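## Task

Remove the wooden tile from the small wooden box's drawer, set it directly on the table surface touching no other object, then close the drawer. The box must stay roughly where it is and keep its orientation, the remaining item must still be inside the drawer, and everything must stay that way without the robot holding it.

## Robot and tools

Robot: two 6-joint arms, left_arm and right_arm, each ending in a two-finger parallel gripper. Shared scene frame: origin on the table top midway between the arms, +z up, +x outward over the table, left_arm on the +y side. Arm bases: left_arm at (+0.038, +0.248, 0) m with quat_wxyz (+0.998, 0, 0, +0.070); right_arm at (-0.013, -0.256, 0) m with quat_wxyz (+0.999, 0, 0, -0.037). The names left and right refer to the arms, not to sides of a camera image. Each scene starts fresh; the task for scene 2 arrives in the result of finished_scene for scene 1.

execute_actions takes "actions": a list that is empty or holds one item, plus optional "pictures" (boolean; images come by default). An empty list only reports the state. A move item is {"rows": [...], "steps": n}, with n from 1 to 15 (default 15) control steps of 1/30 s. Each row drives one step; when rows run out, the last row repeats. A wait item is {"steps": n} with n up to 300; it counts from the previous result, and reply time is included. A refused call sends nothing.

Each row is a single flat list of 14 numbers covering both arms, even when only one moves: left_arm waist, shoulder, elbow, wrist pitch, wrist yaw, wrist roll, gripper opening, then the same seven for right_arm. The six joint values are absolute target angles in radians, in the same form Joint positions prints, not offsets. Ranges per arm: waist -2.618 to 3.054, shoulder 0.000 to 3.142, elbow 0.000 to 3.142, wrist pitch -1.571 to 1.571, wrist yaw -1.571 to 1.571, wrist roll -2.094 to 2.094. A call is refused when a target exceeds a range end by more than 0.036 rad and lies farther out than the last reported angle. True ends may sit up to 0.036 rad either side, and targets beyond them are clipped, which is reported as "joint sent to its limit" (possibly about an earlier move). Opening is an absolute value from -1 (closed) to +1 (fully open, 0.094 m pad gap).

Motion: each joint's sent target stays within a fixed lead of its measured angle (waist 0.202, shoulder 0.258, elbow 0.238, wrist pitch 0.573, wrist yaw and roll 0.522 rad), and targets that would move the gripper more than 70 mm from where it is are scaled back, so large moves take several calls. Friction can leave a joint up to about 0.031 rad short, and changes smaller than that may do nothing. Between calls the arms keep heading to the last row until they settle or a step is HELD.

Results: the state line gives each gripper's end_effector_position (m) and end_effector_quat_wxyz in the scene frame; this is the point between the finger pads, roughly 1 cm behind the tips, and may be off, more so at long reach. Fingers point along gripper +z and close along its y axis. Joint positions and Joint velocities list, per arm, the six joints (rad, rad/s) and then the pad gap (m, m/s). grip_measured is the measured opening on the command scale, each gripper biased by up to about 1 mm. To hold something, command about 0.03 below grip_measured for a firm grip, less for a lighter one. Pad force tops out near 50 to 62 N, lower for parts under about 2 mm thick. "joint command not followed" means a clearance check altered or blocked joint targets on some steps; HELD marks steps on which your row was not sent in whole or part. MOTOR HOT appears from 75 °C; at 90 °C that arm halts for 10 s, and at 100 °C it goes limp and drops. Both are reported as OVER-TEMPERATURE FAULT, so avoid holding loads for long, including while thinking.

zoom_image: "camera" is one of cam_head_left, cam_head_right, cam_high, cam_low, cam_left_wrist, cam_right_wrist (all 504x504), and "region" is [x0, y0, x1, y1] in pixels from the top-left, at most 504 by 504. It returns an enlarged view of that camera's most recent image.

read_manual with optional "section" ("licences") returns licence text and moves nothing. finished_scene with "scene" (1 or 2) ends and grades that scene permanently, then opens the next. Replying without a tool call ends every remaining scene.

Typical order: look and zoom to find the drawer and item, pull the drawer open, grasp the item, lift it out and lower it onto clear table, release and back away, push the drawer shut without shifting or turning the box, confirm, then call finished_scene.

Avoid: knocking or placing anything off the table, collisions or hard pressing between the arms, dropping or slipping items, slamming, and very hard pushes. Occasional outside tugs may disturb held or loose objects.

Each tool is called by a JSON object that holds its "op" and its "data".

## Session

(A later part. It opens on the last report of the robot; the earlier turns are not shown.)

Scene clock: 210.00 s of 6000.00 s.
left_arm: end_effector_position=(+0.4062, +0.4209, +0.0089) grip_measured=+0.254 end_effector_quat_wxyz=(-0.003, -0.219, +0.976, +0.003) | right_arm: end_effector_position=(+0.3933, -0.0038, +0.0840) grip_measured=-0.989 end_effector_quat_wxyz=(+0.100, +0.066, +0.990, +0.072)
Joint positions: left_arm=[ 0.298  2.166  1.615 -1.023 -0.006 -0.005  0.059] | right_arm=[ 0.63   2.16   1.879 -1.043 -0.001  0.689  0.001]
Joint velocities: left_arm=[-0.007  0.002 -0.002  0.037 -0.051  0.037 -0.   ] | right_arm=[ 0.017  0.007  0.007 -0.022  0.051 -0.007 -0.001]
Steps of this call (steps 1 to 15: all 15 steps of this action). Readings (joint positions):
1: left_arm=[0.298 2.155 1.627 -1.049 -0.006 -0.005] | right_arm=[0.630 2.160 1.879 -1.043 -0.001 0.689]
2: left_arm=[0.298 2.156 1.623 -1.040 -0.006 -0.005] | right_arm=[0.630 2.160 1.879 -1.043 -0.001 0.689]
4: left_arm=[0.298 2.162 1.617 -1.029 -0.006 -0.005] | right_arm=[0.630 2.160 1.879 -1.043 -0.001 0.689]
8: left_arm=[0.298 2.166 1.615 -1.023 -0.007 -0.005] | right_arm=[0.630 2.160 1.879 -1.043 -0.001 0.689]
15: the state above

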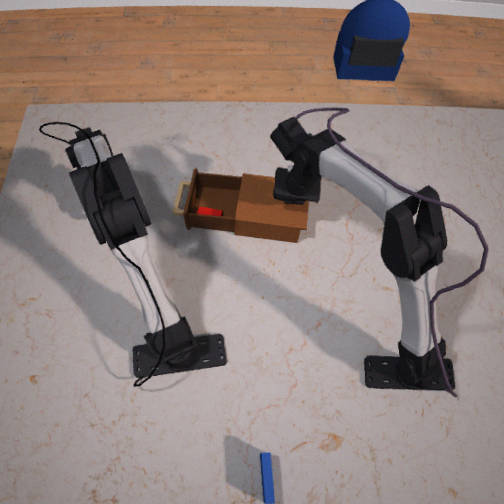

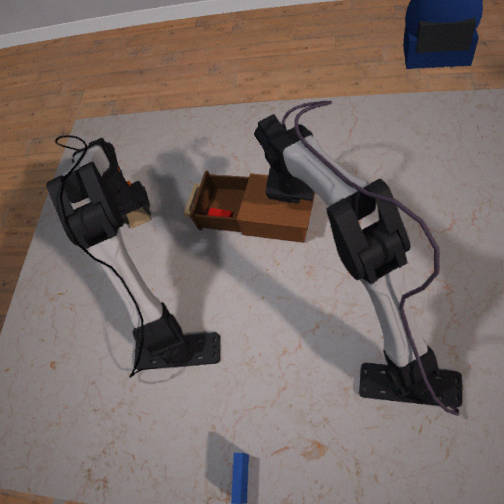

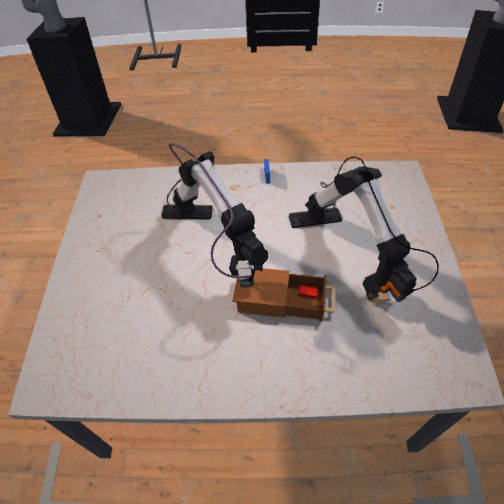

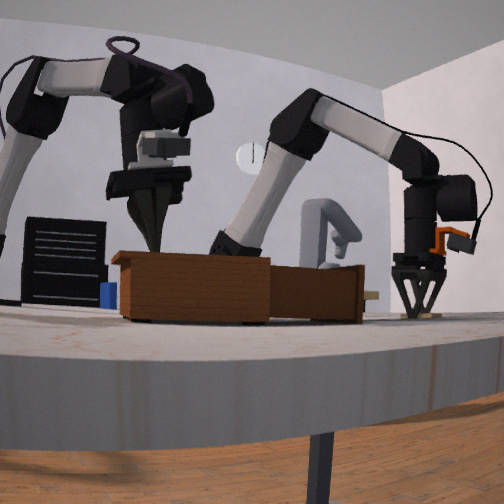

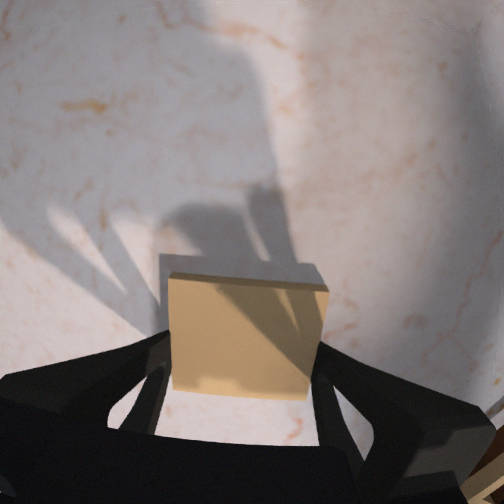

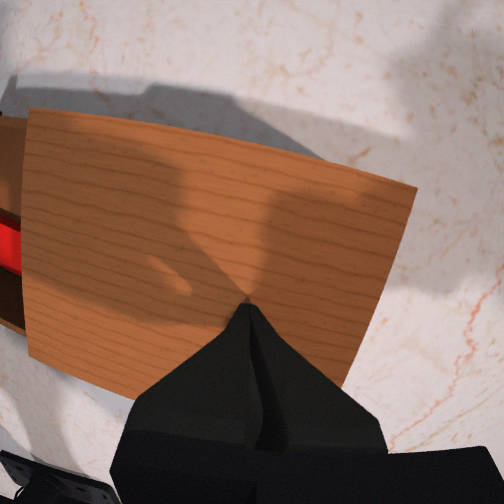

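{"op": "execute_actions", "data": {"actions": [{"rows":[[0.3,2.16,1.615,-1.02,0,0,0.55,0.62,2.22,1.83,-1.1,0,0.7,-1]],"steps":8}], "pictures": false}}

{"op": "execute_actions", "data": {"actions": [{"rows":[[0.3,2.085,1.615,-1.08,0,0,0.55,0.62,2.22,1.83,-1.1,0,0.7,-1]],"steps":12}], "pictures": false}}

{"op": "execute_actions", "data": {"actions": [{"rows":[[0.03,2.095,1.615,-1.08,0,0.25,-1,0.64,2.26,1.8,-1.1,0,0.7,-1]]}], "pictures": false}}

{"op": "execute_actions", "data": {"actions": [{"rows":[[-0.05,2.1,1.615,-1.08,0,0.23,-1,0.64,2.26,1.8,-1.1,0,0.7,-1]],"steps":10}], "pictures": false}}

{"op": "execute_actions", "data": {"actions": [{"rows":[[-0.11,2.1,1.615,-1.08,0.05,0.2,-1,0.64,2.26,1.8,-1.1,0,0.7,-1]],"steps":10}], "pictures": false}}

{"op": "execute_actions", "data": {"actions": [{"rows":[[-0.18,2.1,1.615,-1.095,0.1,0.15,-1,0.64,2.26,1.8,-1.1,0,0.7,-1]],"steps":10}], "pictures": false}}

{"op": "execute_actions", "data": {"actions": [{"rows":[[-0.25,2.1,1.615,-1.105,0.13,0.09,-1,0.64,2.26,1.8,-1.1,0,0.7,-1]],"steps":10}], "pictures": false}}

{"op": "execute_actions", "data": {"actions": [{"rows":[[-0.32,2.1,1.615,-1.11,0.15,0.03,-1,0.64,2.26,1.8,-1.1,0,0.7,-1]],"steps":10}], "pictures": false}}

{"op": "execute_actions", "data": {"actions": [{"rows":[[-0.38,2.1,1.615,-1.11,0.16,-0.02,-1,0.64,2.26,1.8,-1.1,0,0.7,-1]]}]}}

Scene clock: 238.70 s of 6000.00 s.
left_arm: end_effector_position=(+0.4062, +0.4209, +0.0089) grip_measured=+0.548 end_effector_quat_wxyz=(-0.003, -0.219, +0.976, +0.003) | right_arm: end_effector_position=(+0.3933, -0.0038, +0.0840) grip_measured=-0.989 end_effector_quat_wxyz=(+0.100, +0.066, +0.990, +0.072)
Joint positions: left_arm=[ 0.298  2.166  1.615 -1.023 -0.006 -0.005  0.073] | right_arm=[ 0.63   2.16   1.879 -1.043 -0.001  0.689  0.001]
Joint velocities: left_arm=[-0.022 -0.002 -0.002 -0.095 -0.022 -0.037 -0.   ] | right_arm=[-0.017  0.002 -0.017 -0.095  0.066 -0.051  0.001]
Steps of this call (steps 1 to 15: the robot went on to your last target; steps 16 to 90: nothing new was sent; then 25.43 s passed at rest; steps 91 to 98: all 8 steps of this action). Readings (joint positions):
91: left_arm=[0.298 2.166 1.615 -1.023 -0.006 -0.005] | right_arm=[0.630 2.160 1.879 -1.043 -0.001 0.689]
92: left_arm=[0.298 2.166 1.615 -1.023 -0.006 -0.005] | right_arm=[0.630 2.160 1.879 -1.043 -0.001 0.689]
94: left_arm=[0.298 2.166 1.615 -1.023 -0.006 -0.005] | right_arm=[0.630 2.160 1.879 -1.043 -0.001 0.689]
98: the state above

Scene clock: 239.10 s of 6000.00 s.
left_arm: end_effector_position=(+0.4014, +0.4187, +0.0367) grip_measured=+0.548 end_effector_quat_wxyz=(+0.009, -0.219, +0.976, +0.005) | right_arm: end_effector_position=(+0.3933, -0.0038, +0.0840) grip_measured=-0.989 end_effector_quat_wxyz=(+0.100, +0.066, +0.990, +0.072)
Joint positions: left_arm=[ 0.298  2.094  1.615 -1.072 -0.006 -0.005  0.073] | right_arm=[ 0.63   2.16   1.879 -1.043 -0.001  0.689  0.001]
Joint velocities: left_arm=[-0.032 -0.007 -0.007  0.022  0.007  0.051  0.001] | right_arm=[ 0.012 -0.022 -0.002  0.022  0.037  0.051  0.   ]
Steps of this call (steps 1 to 12: all 12 steps of this action). Readings (joint positions):
1: left_arm=[0.298 2.161 1.615 -1.027 -0.006 -0.005] | right_arm=[0.630 2.160 1.879 -1.043 -0.001 0.689]
2: left_arm=[0.298 2.153 1.615 -1.039 -0.006 -0.005] | right_arm=[0.630 2.160 1.879 -1.043 -0.001 0.689]
4: left_arm=[0.298 2.126 1.615 -1.053 -0.006 -0.005] | right_arm=[0.630 2.160 1.879 -1.043 -0.001 0.689]
8: left_arm=[0.298 2.094 1.615 -1.065 -0.006 -0.005] | right_arm=[0.630 2.160 1.879 -1.043 -0.001 0.689]
12: the state above

Scene clock: 239.60 s of 6000.00 s.
left_arm: end_effector_position=(+0.4338, +0.3118, +0.0367) grip_measured=-0.987 end_effector_quat_wxyz=(+0.009, +0.036, +0.999, -0.001) | right_arm: end_effector_position=(+0.3933, -0.0038, +0.0840) grip_measured=-0.989 end_effector_quat_wxyz=(+0.100, +0.066, +0.990, +0.072)
Joint positions: left_arm=[ 0.024  2.094  1.615 -1.074  0.006  0.235  0.001] | right_arm=[ 0.63   2.16   1.879 -1.043 -0.001  0.689  0.001]
Joint velocities: left_arm=[ 0.168 -0.012 -0.002  0.007 -0.037  0.125  0.   ] | right_arm=[-0.007  0.002 -0.017 -0.022  0.095  0.007 -0.   ]
Steps of this call (steps 1 to 15: all 15 steps of this action). Readings (joint positions):
1: left_arm=[0.285 2.094 1.615 -1.072 -0.012 0.024] | right_arm=[0.630 2.160 1.879 -1.043 -0.001 0.689]
2: left_arm=[0.260 2.094 1.615 -1.072 -0.018 0.061] | right_arm=[0.630 2.160 1.879 -1.043 -0.001 0.689]
4: left_arm=[0.169 2.094 1.615 -1.072 -0.019 0.118] | right_arm=[0.630 2.160 1.879 -1.043 -0.001 0.689]
8: left_arm=[0.000 2.094 1.615 -1.072 -0.000 0.195] | right_arm=[0.630 2.160 1.879 -1.043 -0.001 0.689]
15: the state above

Scene clock: 239.93 s of 6000.00 s.
left_arm: end_effector_position=(+0.4376, +0.2803, +0.0367) grip_measured=-0.987 end_effector_quat_wxyz=(+0.008, +0.077, +0.997, +0.002) | right_arm: end_effector_position=(+0.3933, -0.0038, +0.0840) grip_measured=-0.989 end_effector_quat_wxyz=(+0.100, +0.066, +0.990, +0.072)
Joint positions: left_arm=[-0.058  2.094  1.615 -1.074 -0.001  0.234  0.001] | right_arm=[ 0.63   2.16   1.879 -1.043 -0.001  0.689  0.001]
Joint velocities: left_arm=[ 0.046 -0.002 -0.007 -0.007  0.037 -0.066  0.001] | right_arm=[-0.022  0.007  0.007 -0.051  0.051  0.037  0.001]
Steps of this call (steps 1 to 10: all 10 steps of this action). Readings (joint positions):
1: left_arm=[0.024 2.094 1.615 -1.074 0.003 0.235] | right_arm=[0.630 2.160 1.879 -1.043 -0.001 0.689]
2: left_arm=[0.017 2.094 1.615 -1.074 -0.001 0.235] | right_arm=[0.630 2.160 1.879 -1.043 -0.001 0.689]
4: left_arm=[-0.013 2.094 1.615 -1.074 -0.002 0.234] | right_arm=[0.630 2.160 1.879 -1.043 -0.001 0.689]
8: left_arm=[-0.058 2.094 1.615 -1.074 -0.001 0.234] | right_arm=[0.630 2.160 1.879 -1.043 -0.001 0.689]
10: the state above

Scene clock: 240.27 s of 6000.00 s.
left_arm: end_effector_position=(+0.4383, +0.2696, +0.0367) grip_measured=-0.988 end_effector_quat_wxyz=(+0.008, +0.079, +0.997, +0.005) | right_arm: end_effector_position=(+0.3933, -0.0038, +0.0840) grip_measured=-0.989 end_effector_quat_wxyz=(+0.100, +0.066, +0.990, +0.072)
Joint positions: left_arm=[-0.088  2.094  1.615 -1.074 -0.008  0.209  0.001] | right_arm=[ 0.63   2.16   1.879 -1.043 -0.001  0.689  0.001]
Joint velocities: left_arm=[-0.002 -0.017 -0.007 -0.007 -0.037 -0.022  0.   ] | right_arm=[-0.012 -0.012  0.007  0.051 -0.037  0.007 -0.001]
Steps of this call (steps 1 to 10: all 10 steps of this action). Readings (joint positions):
1: left_arm=[-0.060 2.094 1.615 -1.075 0.002 0.230] | right_arm=[0.630 2.160 1.879 -1.043 -0.001 0.689]
2: left_arm=[-0.066 2.094 1.615 -1.075 0.007 0.224] | right_arm=[0.630 2.160 1.879 -1.043 -0.001 0.689]
4: left_arm=[-0.084 2.094 1.615 -1.074 0.003 0.218] | right_arm=[0.630 2.160 1.879 -1.043 -0.001 0.689]
8: left_arm=[-0.088 2.094 1.615 -1.074 -0.008 0.211] | right_arm=[0.630 2.160 1.879 -1.043 -0.001 0.689]
10: the state above

Scene clock: 240.60 s of 6000.00 s.
left_arm: end_effector_position=(+0.4385, +0.2669, +0.0371) grip_measured=-0.988 end_effector_quat_wxyz=(+0.005, +0.073, +0.997, +0.035) | right_arm: end_effector_position=(+0.3933, -0.0038, +0.0840) grip_measured=-0.989 end_effector_quat_wxyz=(+0.100, +0.066, +0.990, +0.072)
Joint positions: left_arm=[-0.121  2.094  1.615 -1.075 -0.068  0.165  0.001] | right_arm=[ 0.63   2.16   1.879 -1.043 -0.001  0.689  0.001]
Joint velocities: left_arm=[ 0.002 -0.002 -0.012  0.007 -0.037 -0.095 -0.   ] | right_arm=[-0.007  0.002 -0.007  0.051  0.037  0.066  0.   ]
Steps of this call (steps 1 to 10: all 10 steps of this action). Readings (joint positions):
1: left_arm=[-0.093 2.094 1.615 -1.075 -0.009 0.201] | right_arm=[0.630 2.160 1.879 -1.043 -0.001 0.689]
2: left_arm=[-0.100 2.094 1.615 -1.075 -0.021 0.192] | right_arm=[0.630 2.160 1.879 -1.043 -0.001 0.689]
4: left_arm=[-0.113 2.094 1.615 -1.075 -0.049 0.180] | right_arm=[0.630 2.160 1.879 -1.043 -0.001 0.689]
8: left_arm=[-0.121 2.094 1.615 -1.075 -0.067 0.168] | right_arm=[0.630 2.160 1.879 -1.043 -0.001 0.689]
10: the state above

Scene clock: 240.93 s of 6000.00 s.
left_arm: end_effector_position=(+0.4384, +0.2552, +0.0380) grip_measured=-0.988 end_effector_quat_wxyz=(+0.004, +0.070, +0.996, +0.061) | right_arm: end_effector_position=(+0.3929, -0.0065, +0.0836) grip_measured=-0.989 end_effector_quat_wxyz=(+0.100, +0.067, +0.991, +0.065)
Joint positions: left_arm=[-0.172  2.094  1.615 -1.078 -0.121  0.108  0.001] | right_arm=[ 0.63   2.16   1.879 -1.05   0.011  0.689  0.001]
Joint velocities: left_arm=[ 0.002 -0.007 -0.007  0.081  0.037 -0.051 -0.001] | right_arm=[ 0.022 -0.002 -0.022 -0.022  0.037 -0.066 -0.001]
Steps of this call (steps 1 to 10: all 10 steps of this action). Readings (joint positions):
1: left_arm=[-0.126 2.094 1.615 -1.076 -0.071 0.155] | right_arm=[0.630 2.160 1.879 -1.043 -0.001 0.689]
2: left_arm=[-0.135 2.094 1.615 -1.077 -0.080 0.144] | right_arm=[0.630 2.160 1.879 -1.043 0.000 0.689]
4: left_arm=[-0.157 2.094 1.615 -1.077 -0.100 0.129] | right_arm=[0.630 2.160 1.879 -1.048 0.007 0.689]
8: left_arm=[-0.172 2.094 1.615 -1.078 -0.121 0.113] | right_arm=[0.630 2.160 1.879 -1.050 0.011 0.689]
10: the state above

Scene clock: 241.27 s of 6000.00 s.
left_arm: end_effector_position=(+0.4351, +0.2395, +0.0389) grip_measured=-0.988 end_effector_quat_wxyz=(+0.001, +0.070, +0.994, +0.080) | right_arm: end_effector_position=(+0.3929, -0.0065, +0.0836) grip_measured=-0.989 end_effector_quat_wxyz=(+0.100, +0.067, +0.991, +0.065)
Joint positions: left_arm=[-0.229  2.094  1.615 -1.094 -0.161  0.051  0.001] | right_arm=[ 0.63   2.16   1.879 -1.05   0.011  0.689  0.001]
Joint velocities: left_arm=[ 0.012 -0.017  0.007 -0.037 -0.007 -0.007  0.   ] | right_arm=[ 0.007  0.012 -0.012 -0.051  0.037 -0.037 -0.   ]
Steps of this call (steps 1 to 10: all 10 steps of this action). Readings (joint positions):
1: left_arm=[-0.176 2.094 1.615 -1.078 -0.124 0.100] | right_arm=[0.630 2.160 1.879 -1.050 0.011 0.689]
2: left_arm=[-0.183 2.094 1.615 -1.080 -0.133 0.090] | right_arm=[0.630 2.160 1.879 -1.050 0.011 0.689]
4: left_arm=[-0.202 2.094 1.615 -1.085 -0.147 0.076] | right_arm=[0.630 2.160 1.879 -1.050 0.011 0.689]
8: left_arm=[-0.228 2.094 1.615 -1.093 -0.159 0.056] | right_arm=[0.630 2.160 1.879 -1.050 0.011 0.689]
10: the state above

Scene clock: 241.77 s of 6000.00 s.
left_arm: end_effector_position=(+0.4289, +0.2041, +0.0401) grip_measured=-0.988 end_effector_quat_wxyz=(-0.001, +0.079, +0.995, +0.064) | right_arm: end_effector_position=(+0.3929, -0.0065, +0.0836) grip_measured=-0.989 end_effector_quat_wxyz=(+0.100, +0.067, +0.991, +0.065)
Joint positions: left_arm=[-0.306  2.088  1.615 -1.11  -0.127 -0.009  0.001] | right_arm=[ 0.63   2.16   1.879 -1.05   0.011  0.689  0.001]
Joint velocities: left_arm=[-0.017 -0.037 -0.007 -0.066  0.183 -0.051 -0.001] | right_arm=[-0.012 -0.007 -0.012  0.022  0.007  0.037 -0.   ]
Steps of this call (steps 1 to 15: all 15 steps of this action). Readings (joint positions):
1: left_arm=[-0.232 2.094 1.615 -1.094 -0.164 0.043] | right_arm=[0.630 2.160 1.879 -1.050 0.011 0.689]
2: left_arm=[-0.236 2.094 1.615 -1.094 -0.174 0.035] | right_arm=[0.630 2.160 1.879 -1.050 0.011 0.689]
4: left_arm=[-0.252 2.094 1.615 -1.098 -0.180 0.023] | right_arm=[0.630 2.160 1.879 -1.050 0.011 0.689]
8: left_arm=[-0.280 2.092 1.615 -1.104 -0.179 0.005] | right_arm=[0.630 2.160 1.879 -1.050 0.011 0.689]
15: the state above

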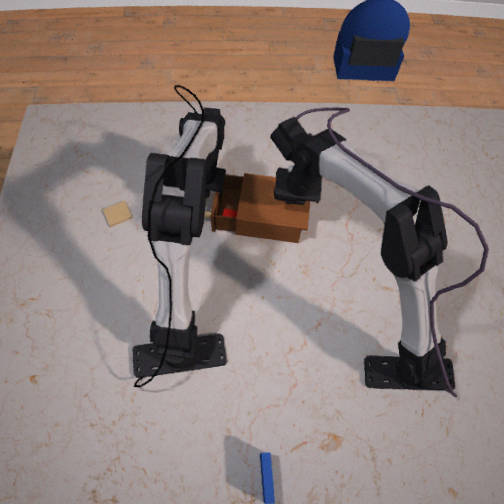

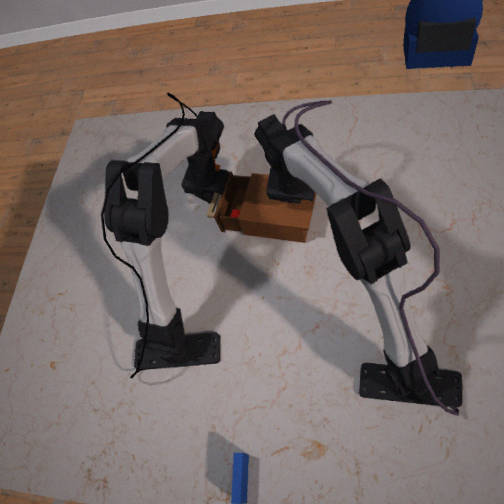

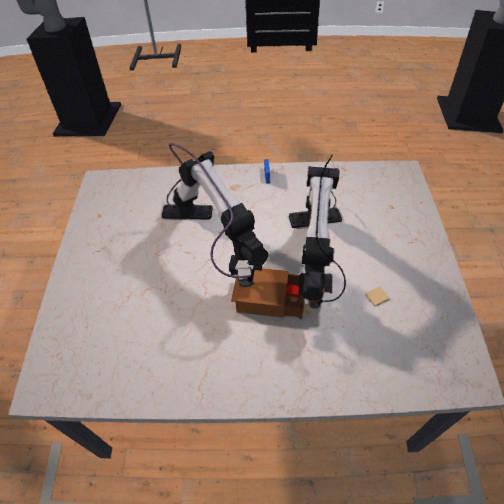

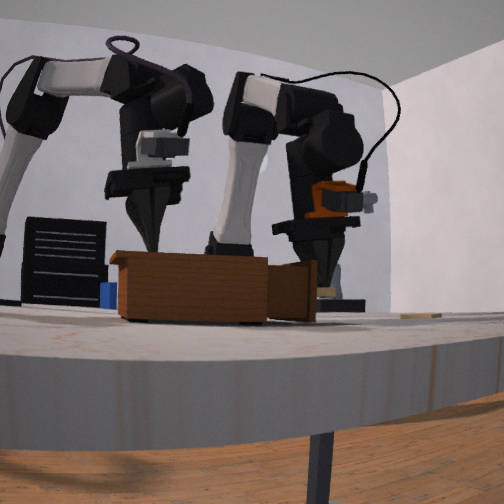

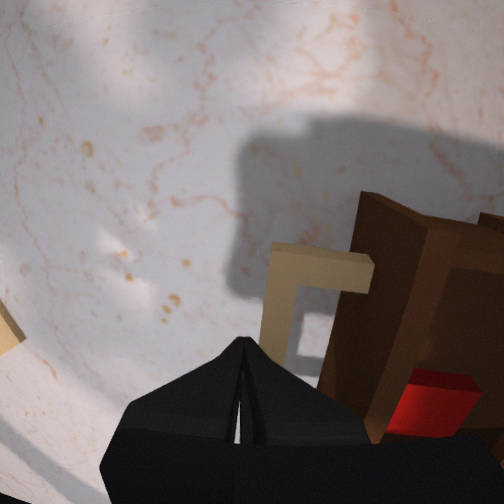

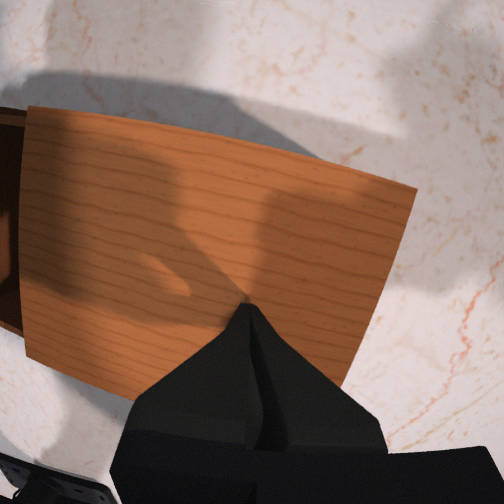

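{"op": "execute_actions", "data": {"actions": [{"rows":[[-0.39,2.085,1.615,-1.115,0.27,-0.02,-1,0.65,2.27,1.8,-1.08,-0.04,0.7,-1]]}], "pictures": false}}

{"op": "execute_actions", "data": {"actions": [{"rows":[[-0.42,2.085,1.615,-1.115,0.27,-0.04,-1,0.65,2.27,1.8,-1.08,-0.04,0.7,-1]]}]}}

Scene clock: 249.27 s of 6000.00 s.
left_arm: end_effector_position=(+0.4202, +0.1525, +0.0411) grip_measured=-0.988 end_effector_quat_wxyz=(-0.008, +0.091, +0.995, -0.048) | right_arm: end_effector_position=(+0.3927, -0.0062, +0.0836) grip_measured=-0.989 end_effector_quat_wxyz=(+0.100, +0.067, +0.991, +0.065)
Joint positions: left_arm=[-0.341  2.084  1.615 -1.107  0.097 -0.018  0.001] | right_arm=[ 0.631  2.16   1.879 -1.05   0.01   0.689  0.001]
Joint velocities: left_arm=[ 0.002  0.002  0.002 -0.095  0.007  0.007  0.   ] | right_arm=[ 0.007 -0.002 -0.017 -0.066 -0.022  0.066 -0.   ]
Steps of this call (steps 1 to 30: the robot went on to your last target; steps 31 to 100: nothing new was sent; then 3.67 s passed at rest; steps 101 to 115: all 15 steps of this action). Readings (joint positions):
101: left_arm=[-0.306 2.086 1.615 -1.110 -0.094 -0.013] | right_arm=[0.631 2.160 1.879 -1.050 0.010 0.689]
102: left_arm=[-0.307 2.084 1.615 -1.110 -0.063 -0.013] | right_arm=[0.631 2.160 1.879 -1.050 0.010 0.689]
104: left_arm=[-0.318 2.084 1.615 -1.111 -0.014 -0.013] | right_arm=[0.631 2.160 1.879 -1.050 0.010 0.689]
108: left_arm=[-0.338 2.084 1.615 -1.109 0.053 -0.016] | right_arm=[0.631 2.160 1.879 -1.050 0.010 0.689]
115: the state above

Scene clock: 249.77 s of 6000.00 s.
left_arm: end_effector_position=(+0.4200, +0.1521, +0.0408) grip_measured=-0.988 end_effector_quat_wxyz=(-0.008, +0.087, +0.995, -0.038) | right_arm: end_effector_position=(+0.3927, -0.0062, +0.0836) grip_measured=-0.989 end_effector_quat_wxyz=(+0.100, +0.067, +0.991, +0.065)
Joint positions: left_arm=[-0.351  2.084  1.615 -1.107  0.077 -0.037  0.001] | right_arm=[ 0.631  2.16   1.879 -1.05   0.01   0.689  0.001]
Joint velocities: left_arm=[ 0.017  0.007 -0.012 -0.007 -0.037  0.022  0.   ] | right_arm=[-0.017 -0.002 -0.007 -0.051 -0.022 -0.066 -0.001]
Steps of this call (steps 1 to 15: all 15 steps of this action). Readings (joint positions):
1: left_arm=[-0.343 2.084 1.615 -1.107 0.096 -0.021] | right_arm=[0.631 2.160 1.879 -1.050 0.010 0.689]
2: left_arm=[-0.345 2.084 1.615 -1.107 0.091 -0.025] | right_arm=[0.631 2.160 1.879 -1.050 0.010 0.689]
4: left_arm=[-0.349 2.084 1.615 -1.107 0.082 -0.030] | right_arm=[0.631 2.160 1.879 -1.050 0.010 0.689]
8: left_arm=[-0.351 2.084 1.615 -1.107 0.077 -0.035] | right_arm=[0.631 2.160 1.879 -1.050 0.010 0.689]
15: the state above

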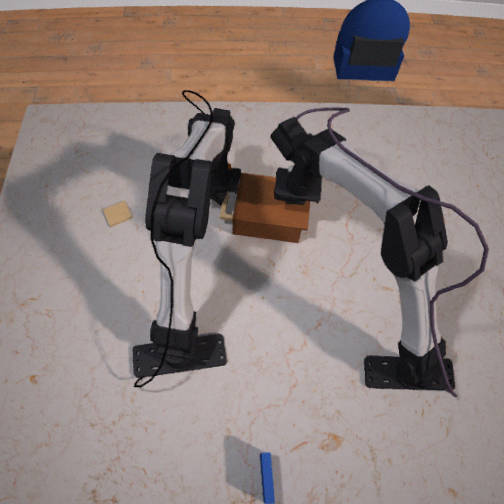

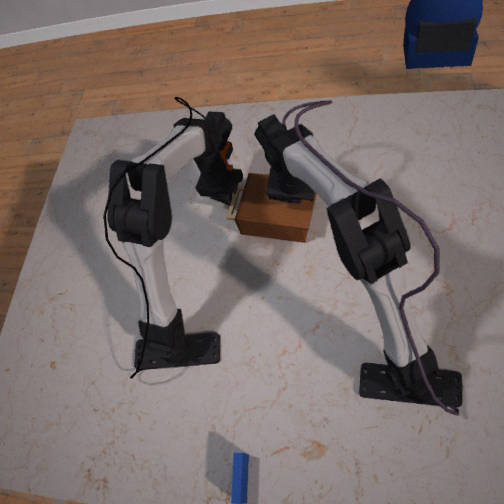

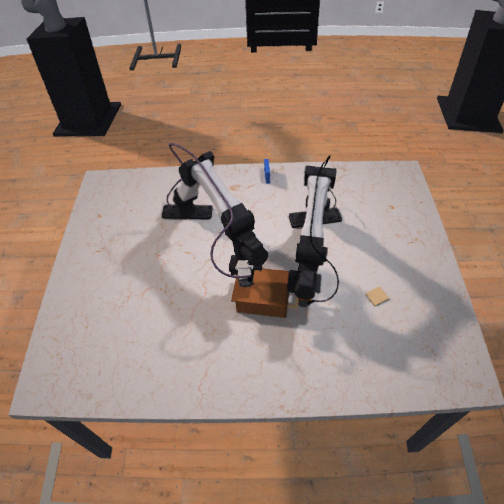

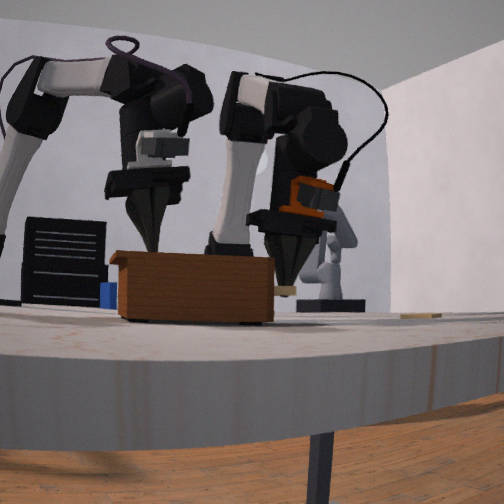

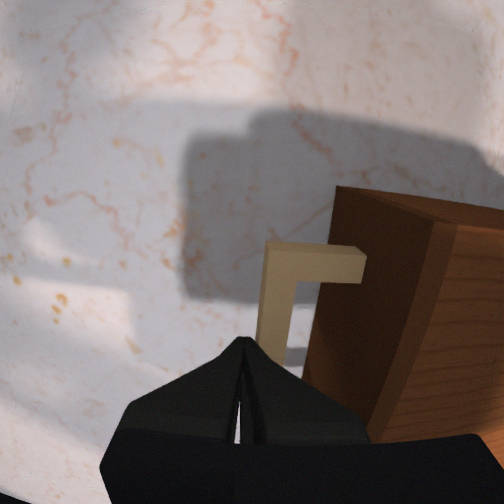

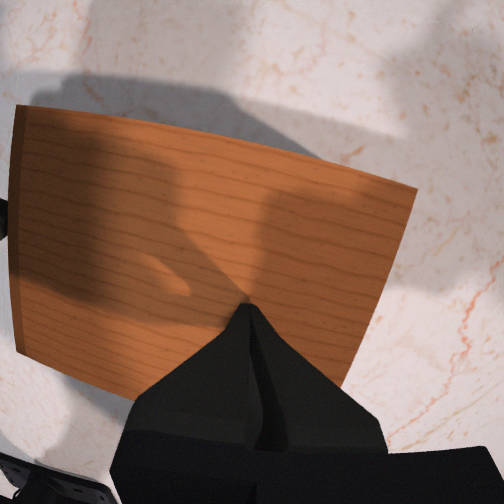

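{"op": "execute_actions", "data": {"actions": [{"rows":[[-0.3,2.085,1.615,-1.11,0,0,-1,0.63,2.24,1.83,-1.06,0,0.7,-1],[-0.3,2.085,1.615,-1.11,0,0,-1,0.63,2.2,1.85,-1.06,0,0.7,-1],[-0.3,2.085,1.615,-1.11,0,0,-1,0.63,2.08,1.89,-1.07,0,0.7,-1]]}], "pictures": false}}

{"op": "finished_scene", "data": {"scene": 2}}

Scene clock: 257.67 s of 6000.00 s.
left_arm: end_effector_position=(+0.4261, +0.1833, +0.0403) grip_measured=-0.988 end_effector_quat_wxyz=(-0.004, +0.076, +0.997, -0.005) | right_arm: end_effector_position=(+0.3922, -0.0062, +0.1239) grip_measured=-0.989 end_effector_quat_wxyz=(+0.133, +0.066, +0.985, +0.090)
Joint positions: left_arm=[-0.299  2.084  1.615 -1.108  0.011 -0.006  0.001] | right_arm=[ 0.631  2.072  1.88  -1.057  0.009  0.689  0.001]
Joint velocities: left_arm=[-0.002 -0.007 -0.002 -0.007 -0.037  0.007 -0.002] | right_arm=[-0.022  0.017  0.002 -0.066 -0.037  0.022  0.001]
Steps of this call (steps 1 to 15: the robot went on to your last target; steps 16 to 90: nothing new was sent; then 4.40 s passed at rest; steps 91 to 105: all 15 steps of this action). Readings (joint positions):
91: left_arm=[-0.345 2.084 1.615 -1.107 0.066 -0.032] | right_arm=[0.631 2.160 1.879 -1.050 0.011 0.689]
92: left_arm=[-0.340 2.084 1.615 -1.108 0.056 -0.027] | right_arm=[0.631 2.158 1.879 -1.049 0.012 0.689]
94: left_arm=[-0.321 2.084 1.615 -1.108 0.040 -0.019] | right_arm=[0.631 2.140 1.880 -1.054 0.011 0.689]
98: left_arm=[-0.299 2.084 1.615 -1.108 0.018 -0.011] | right_arm=[0.631 2.087 1.880 -1.056 0.009 0.689]
105: the state above

The scene is finished: the task was done.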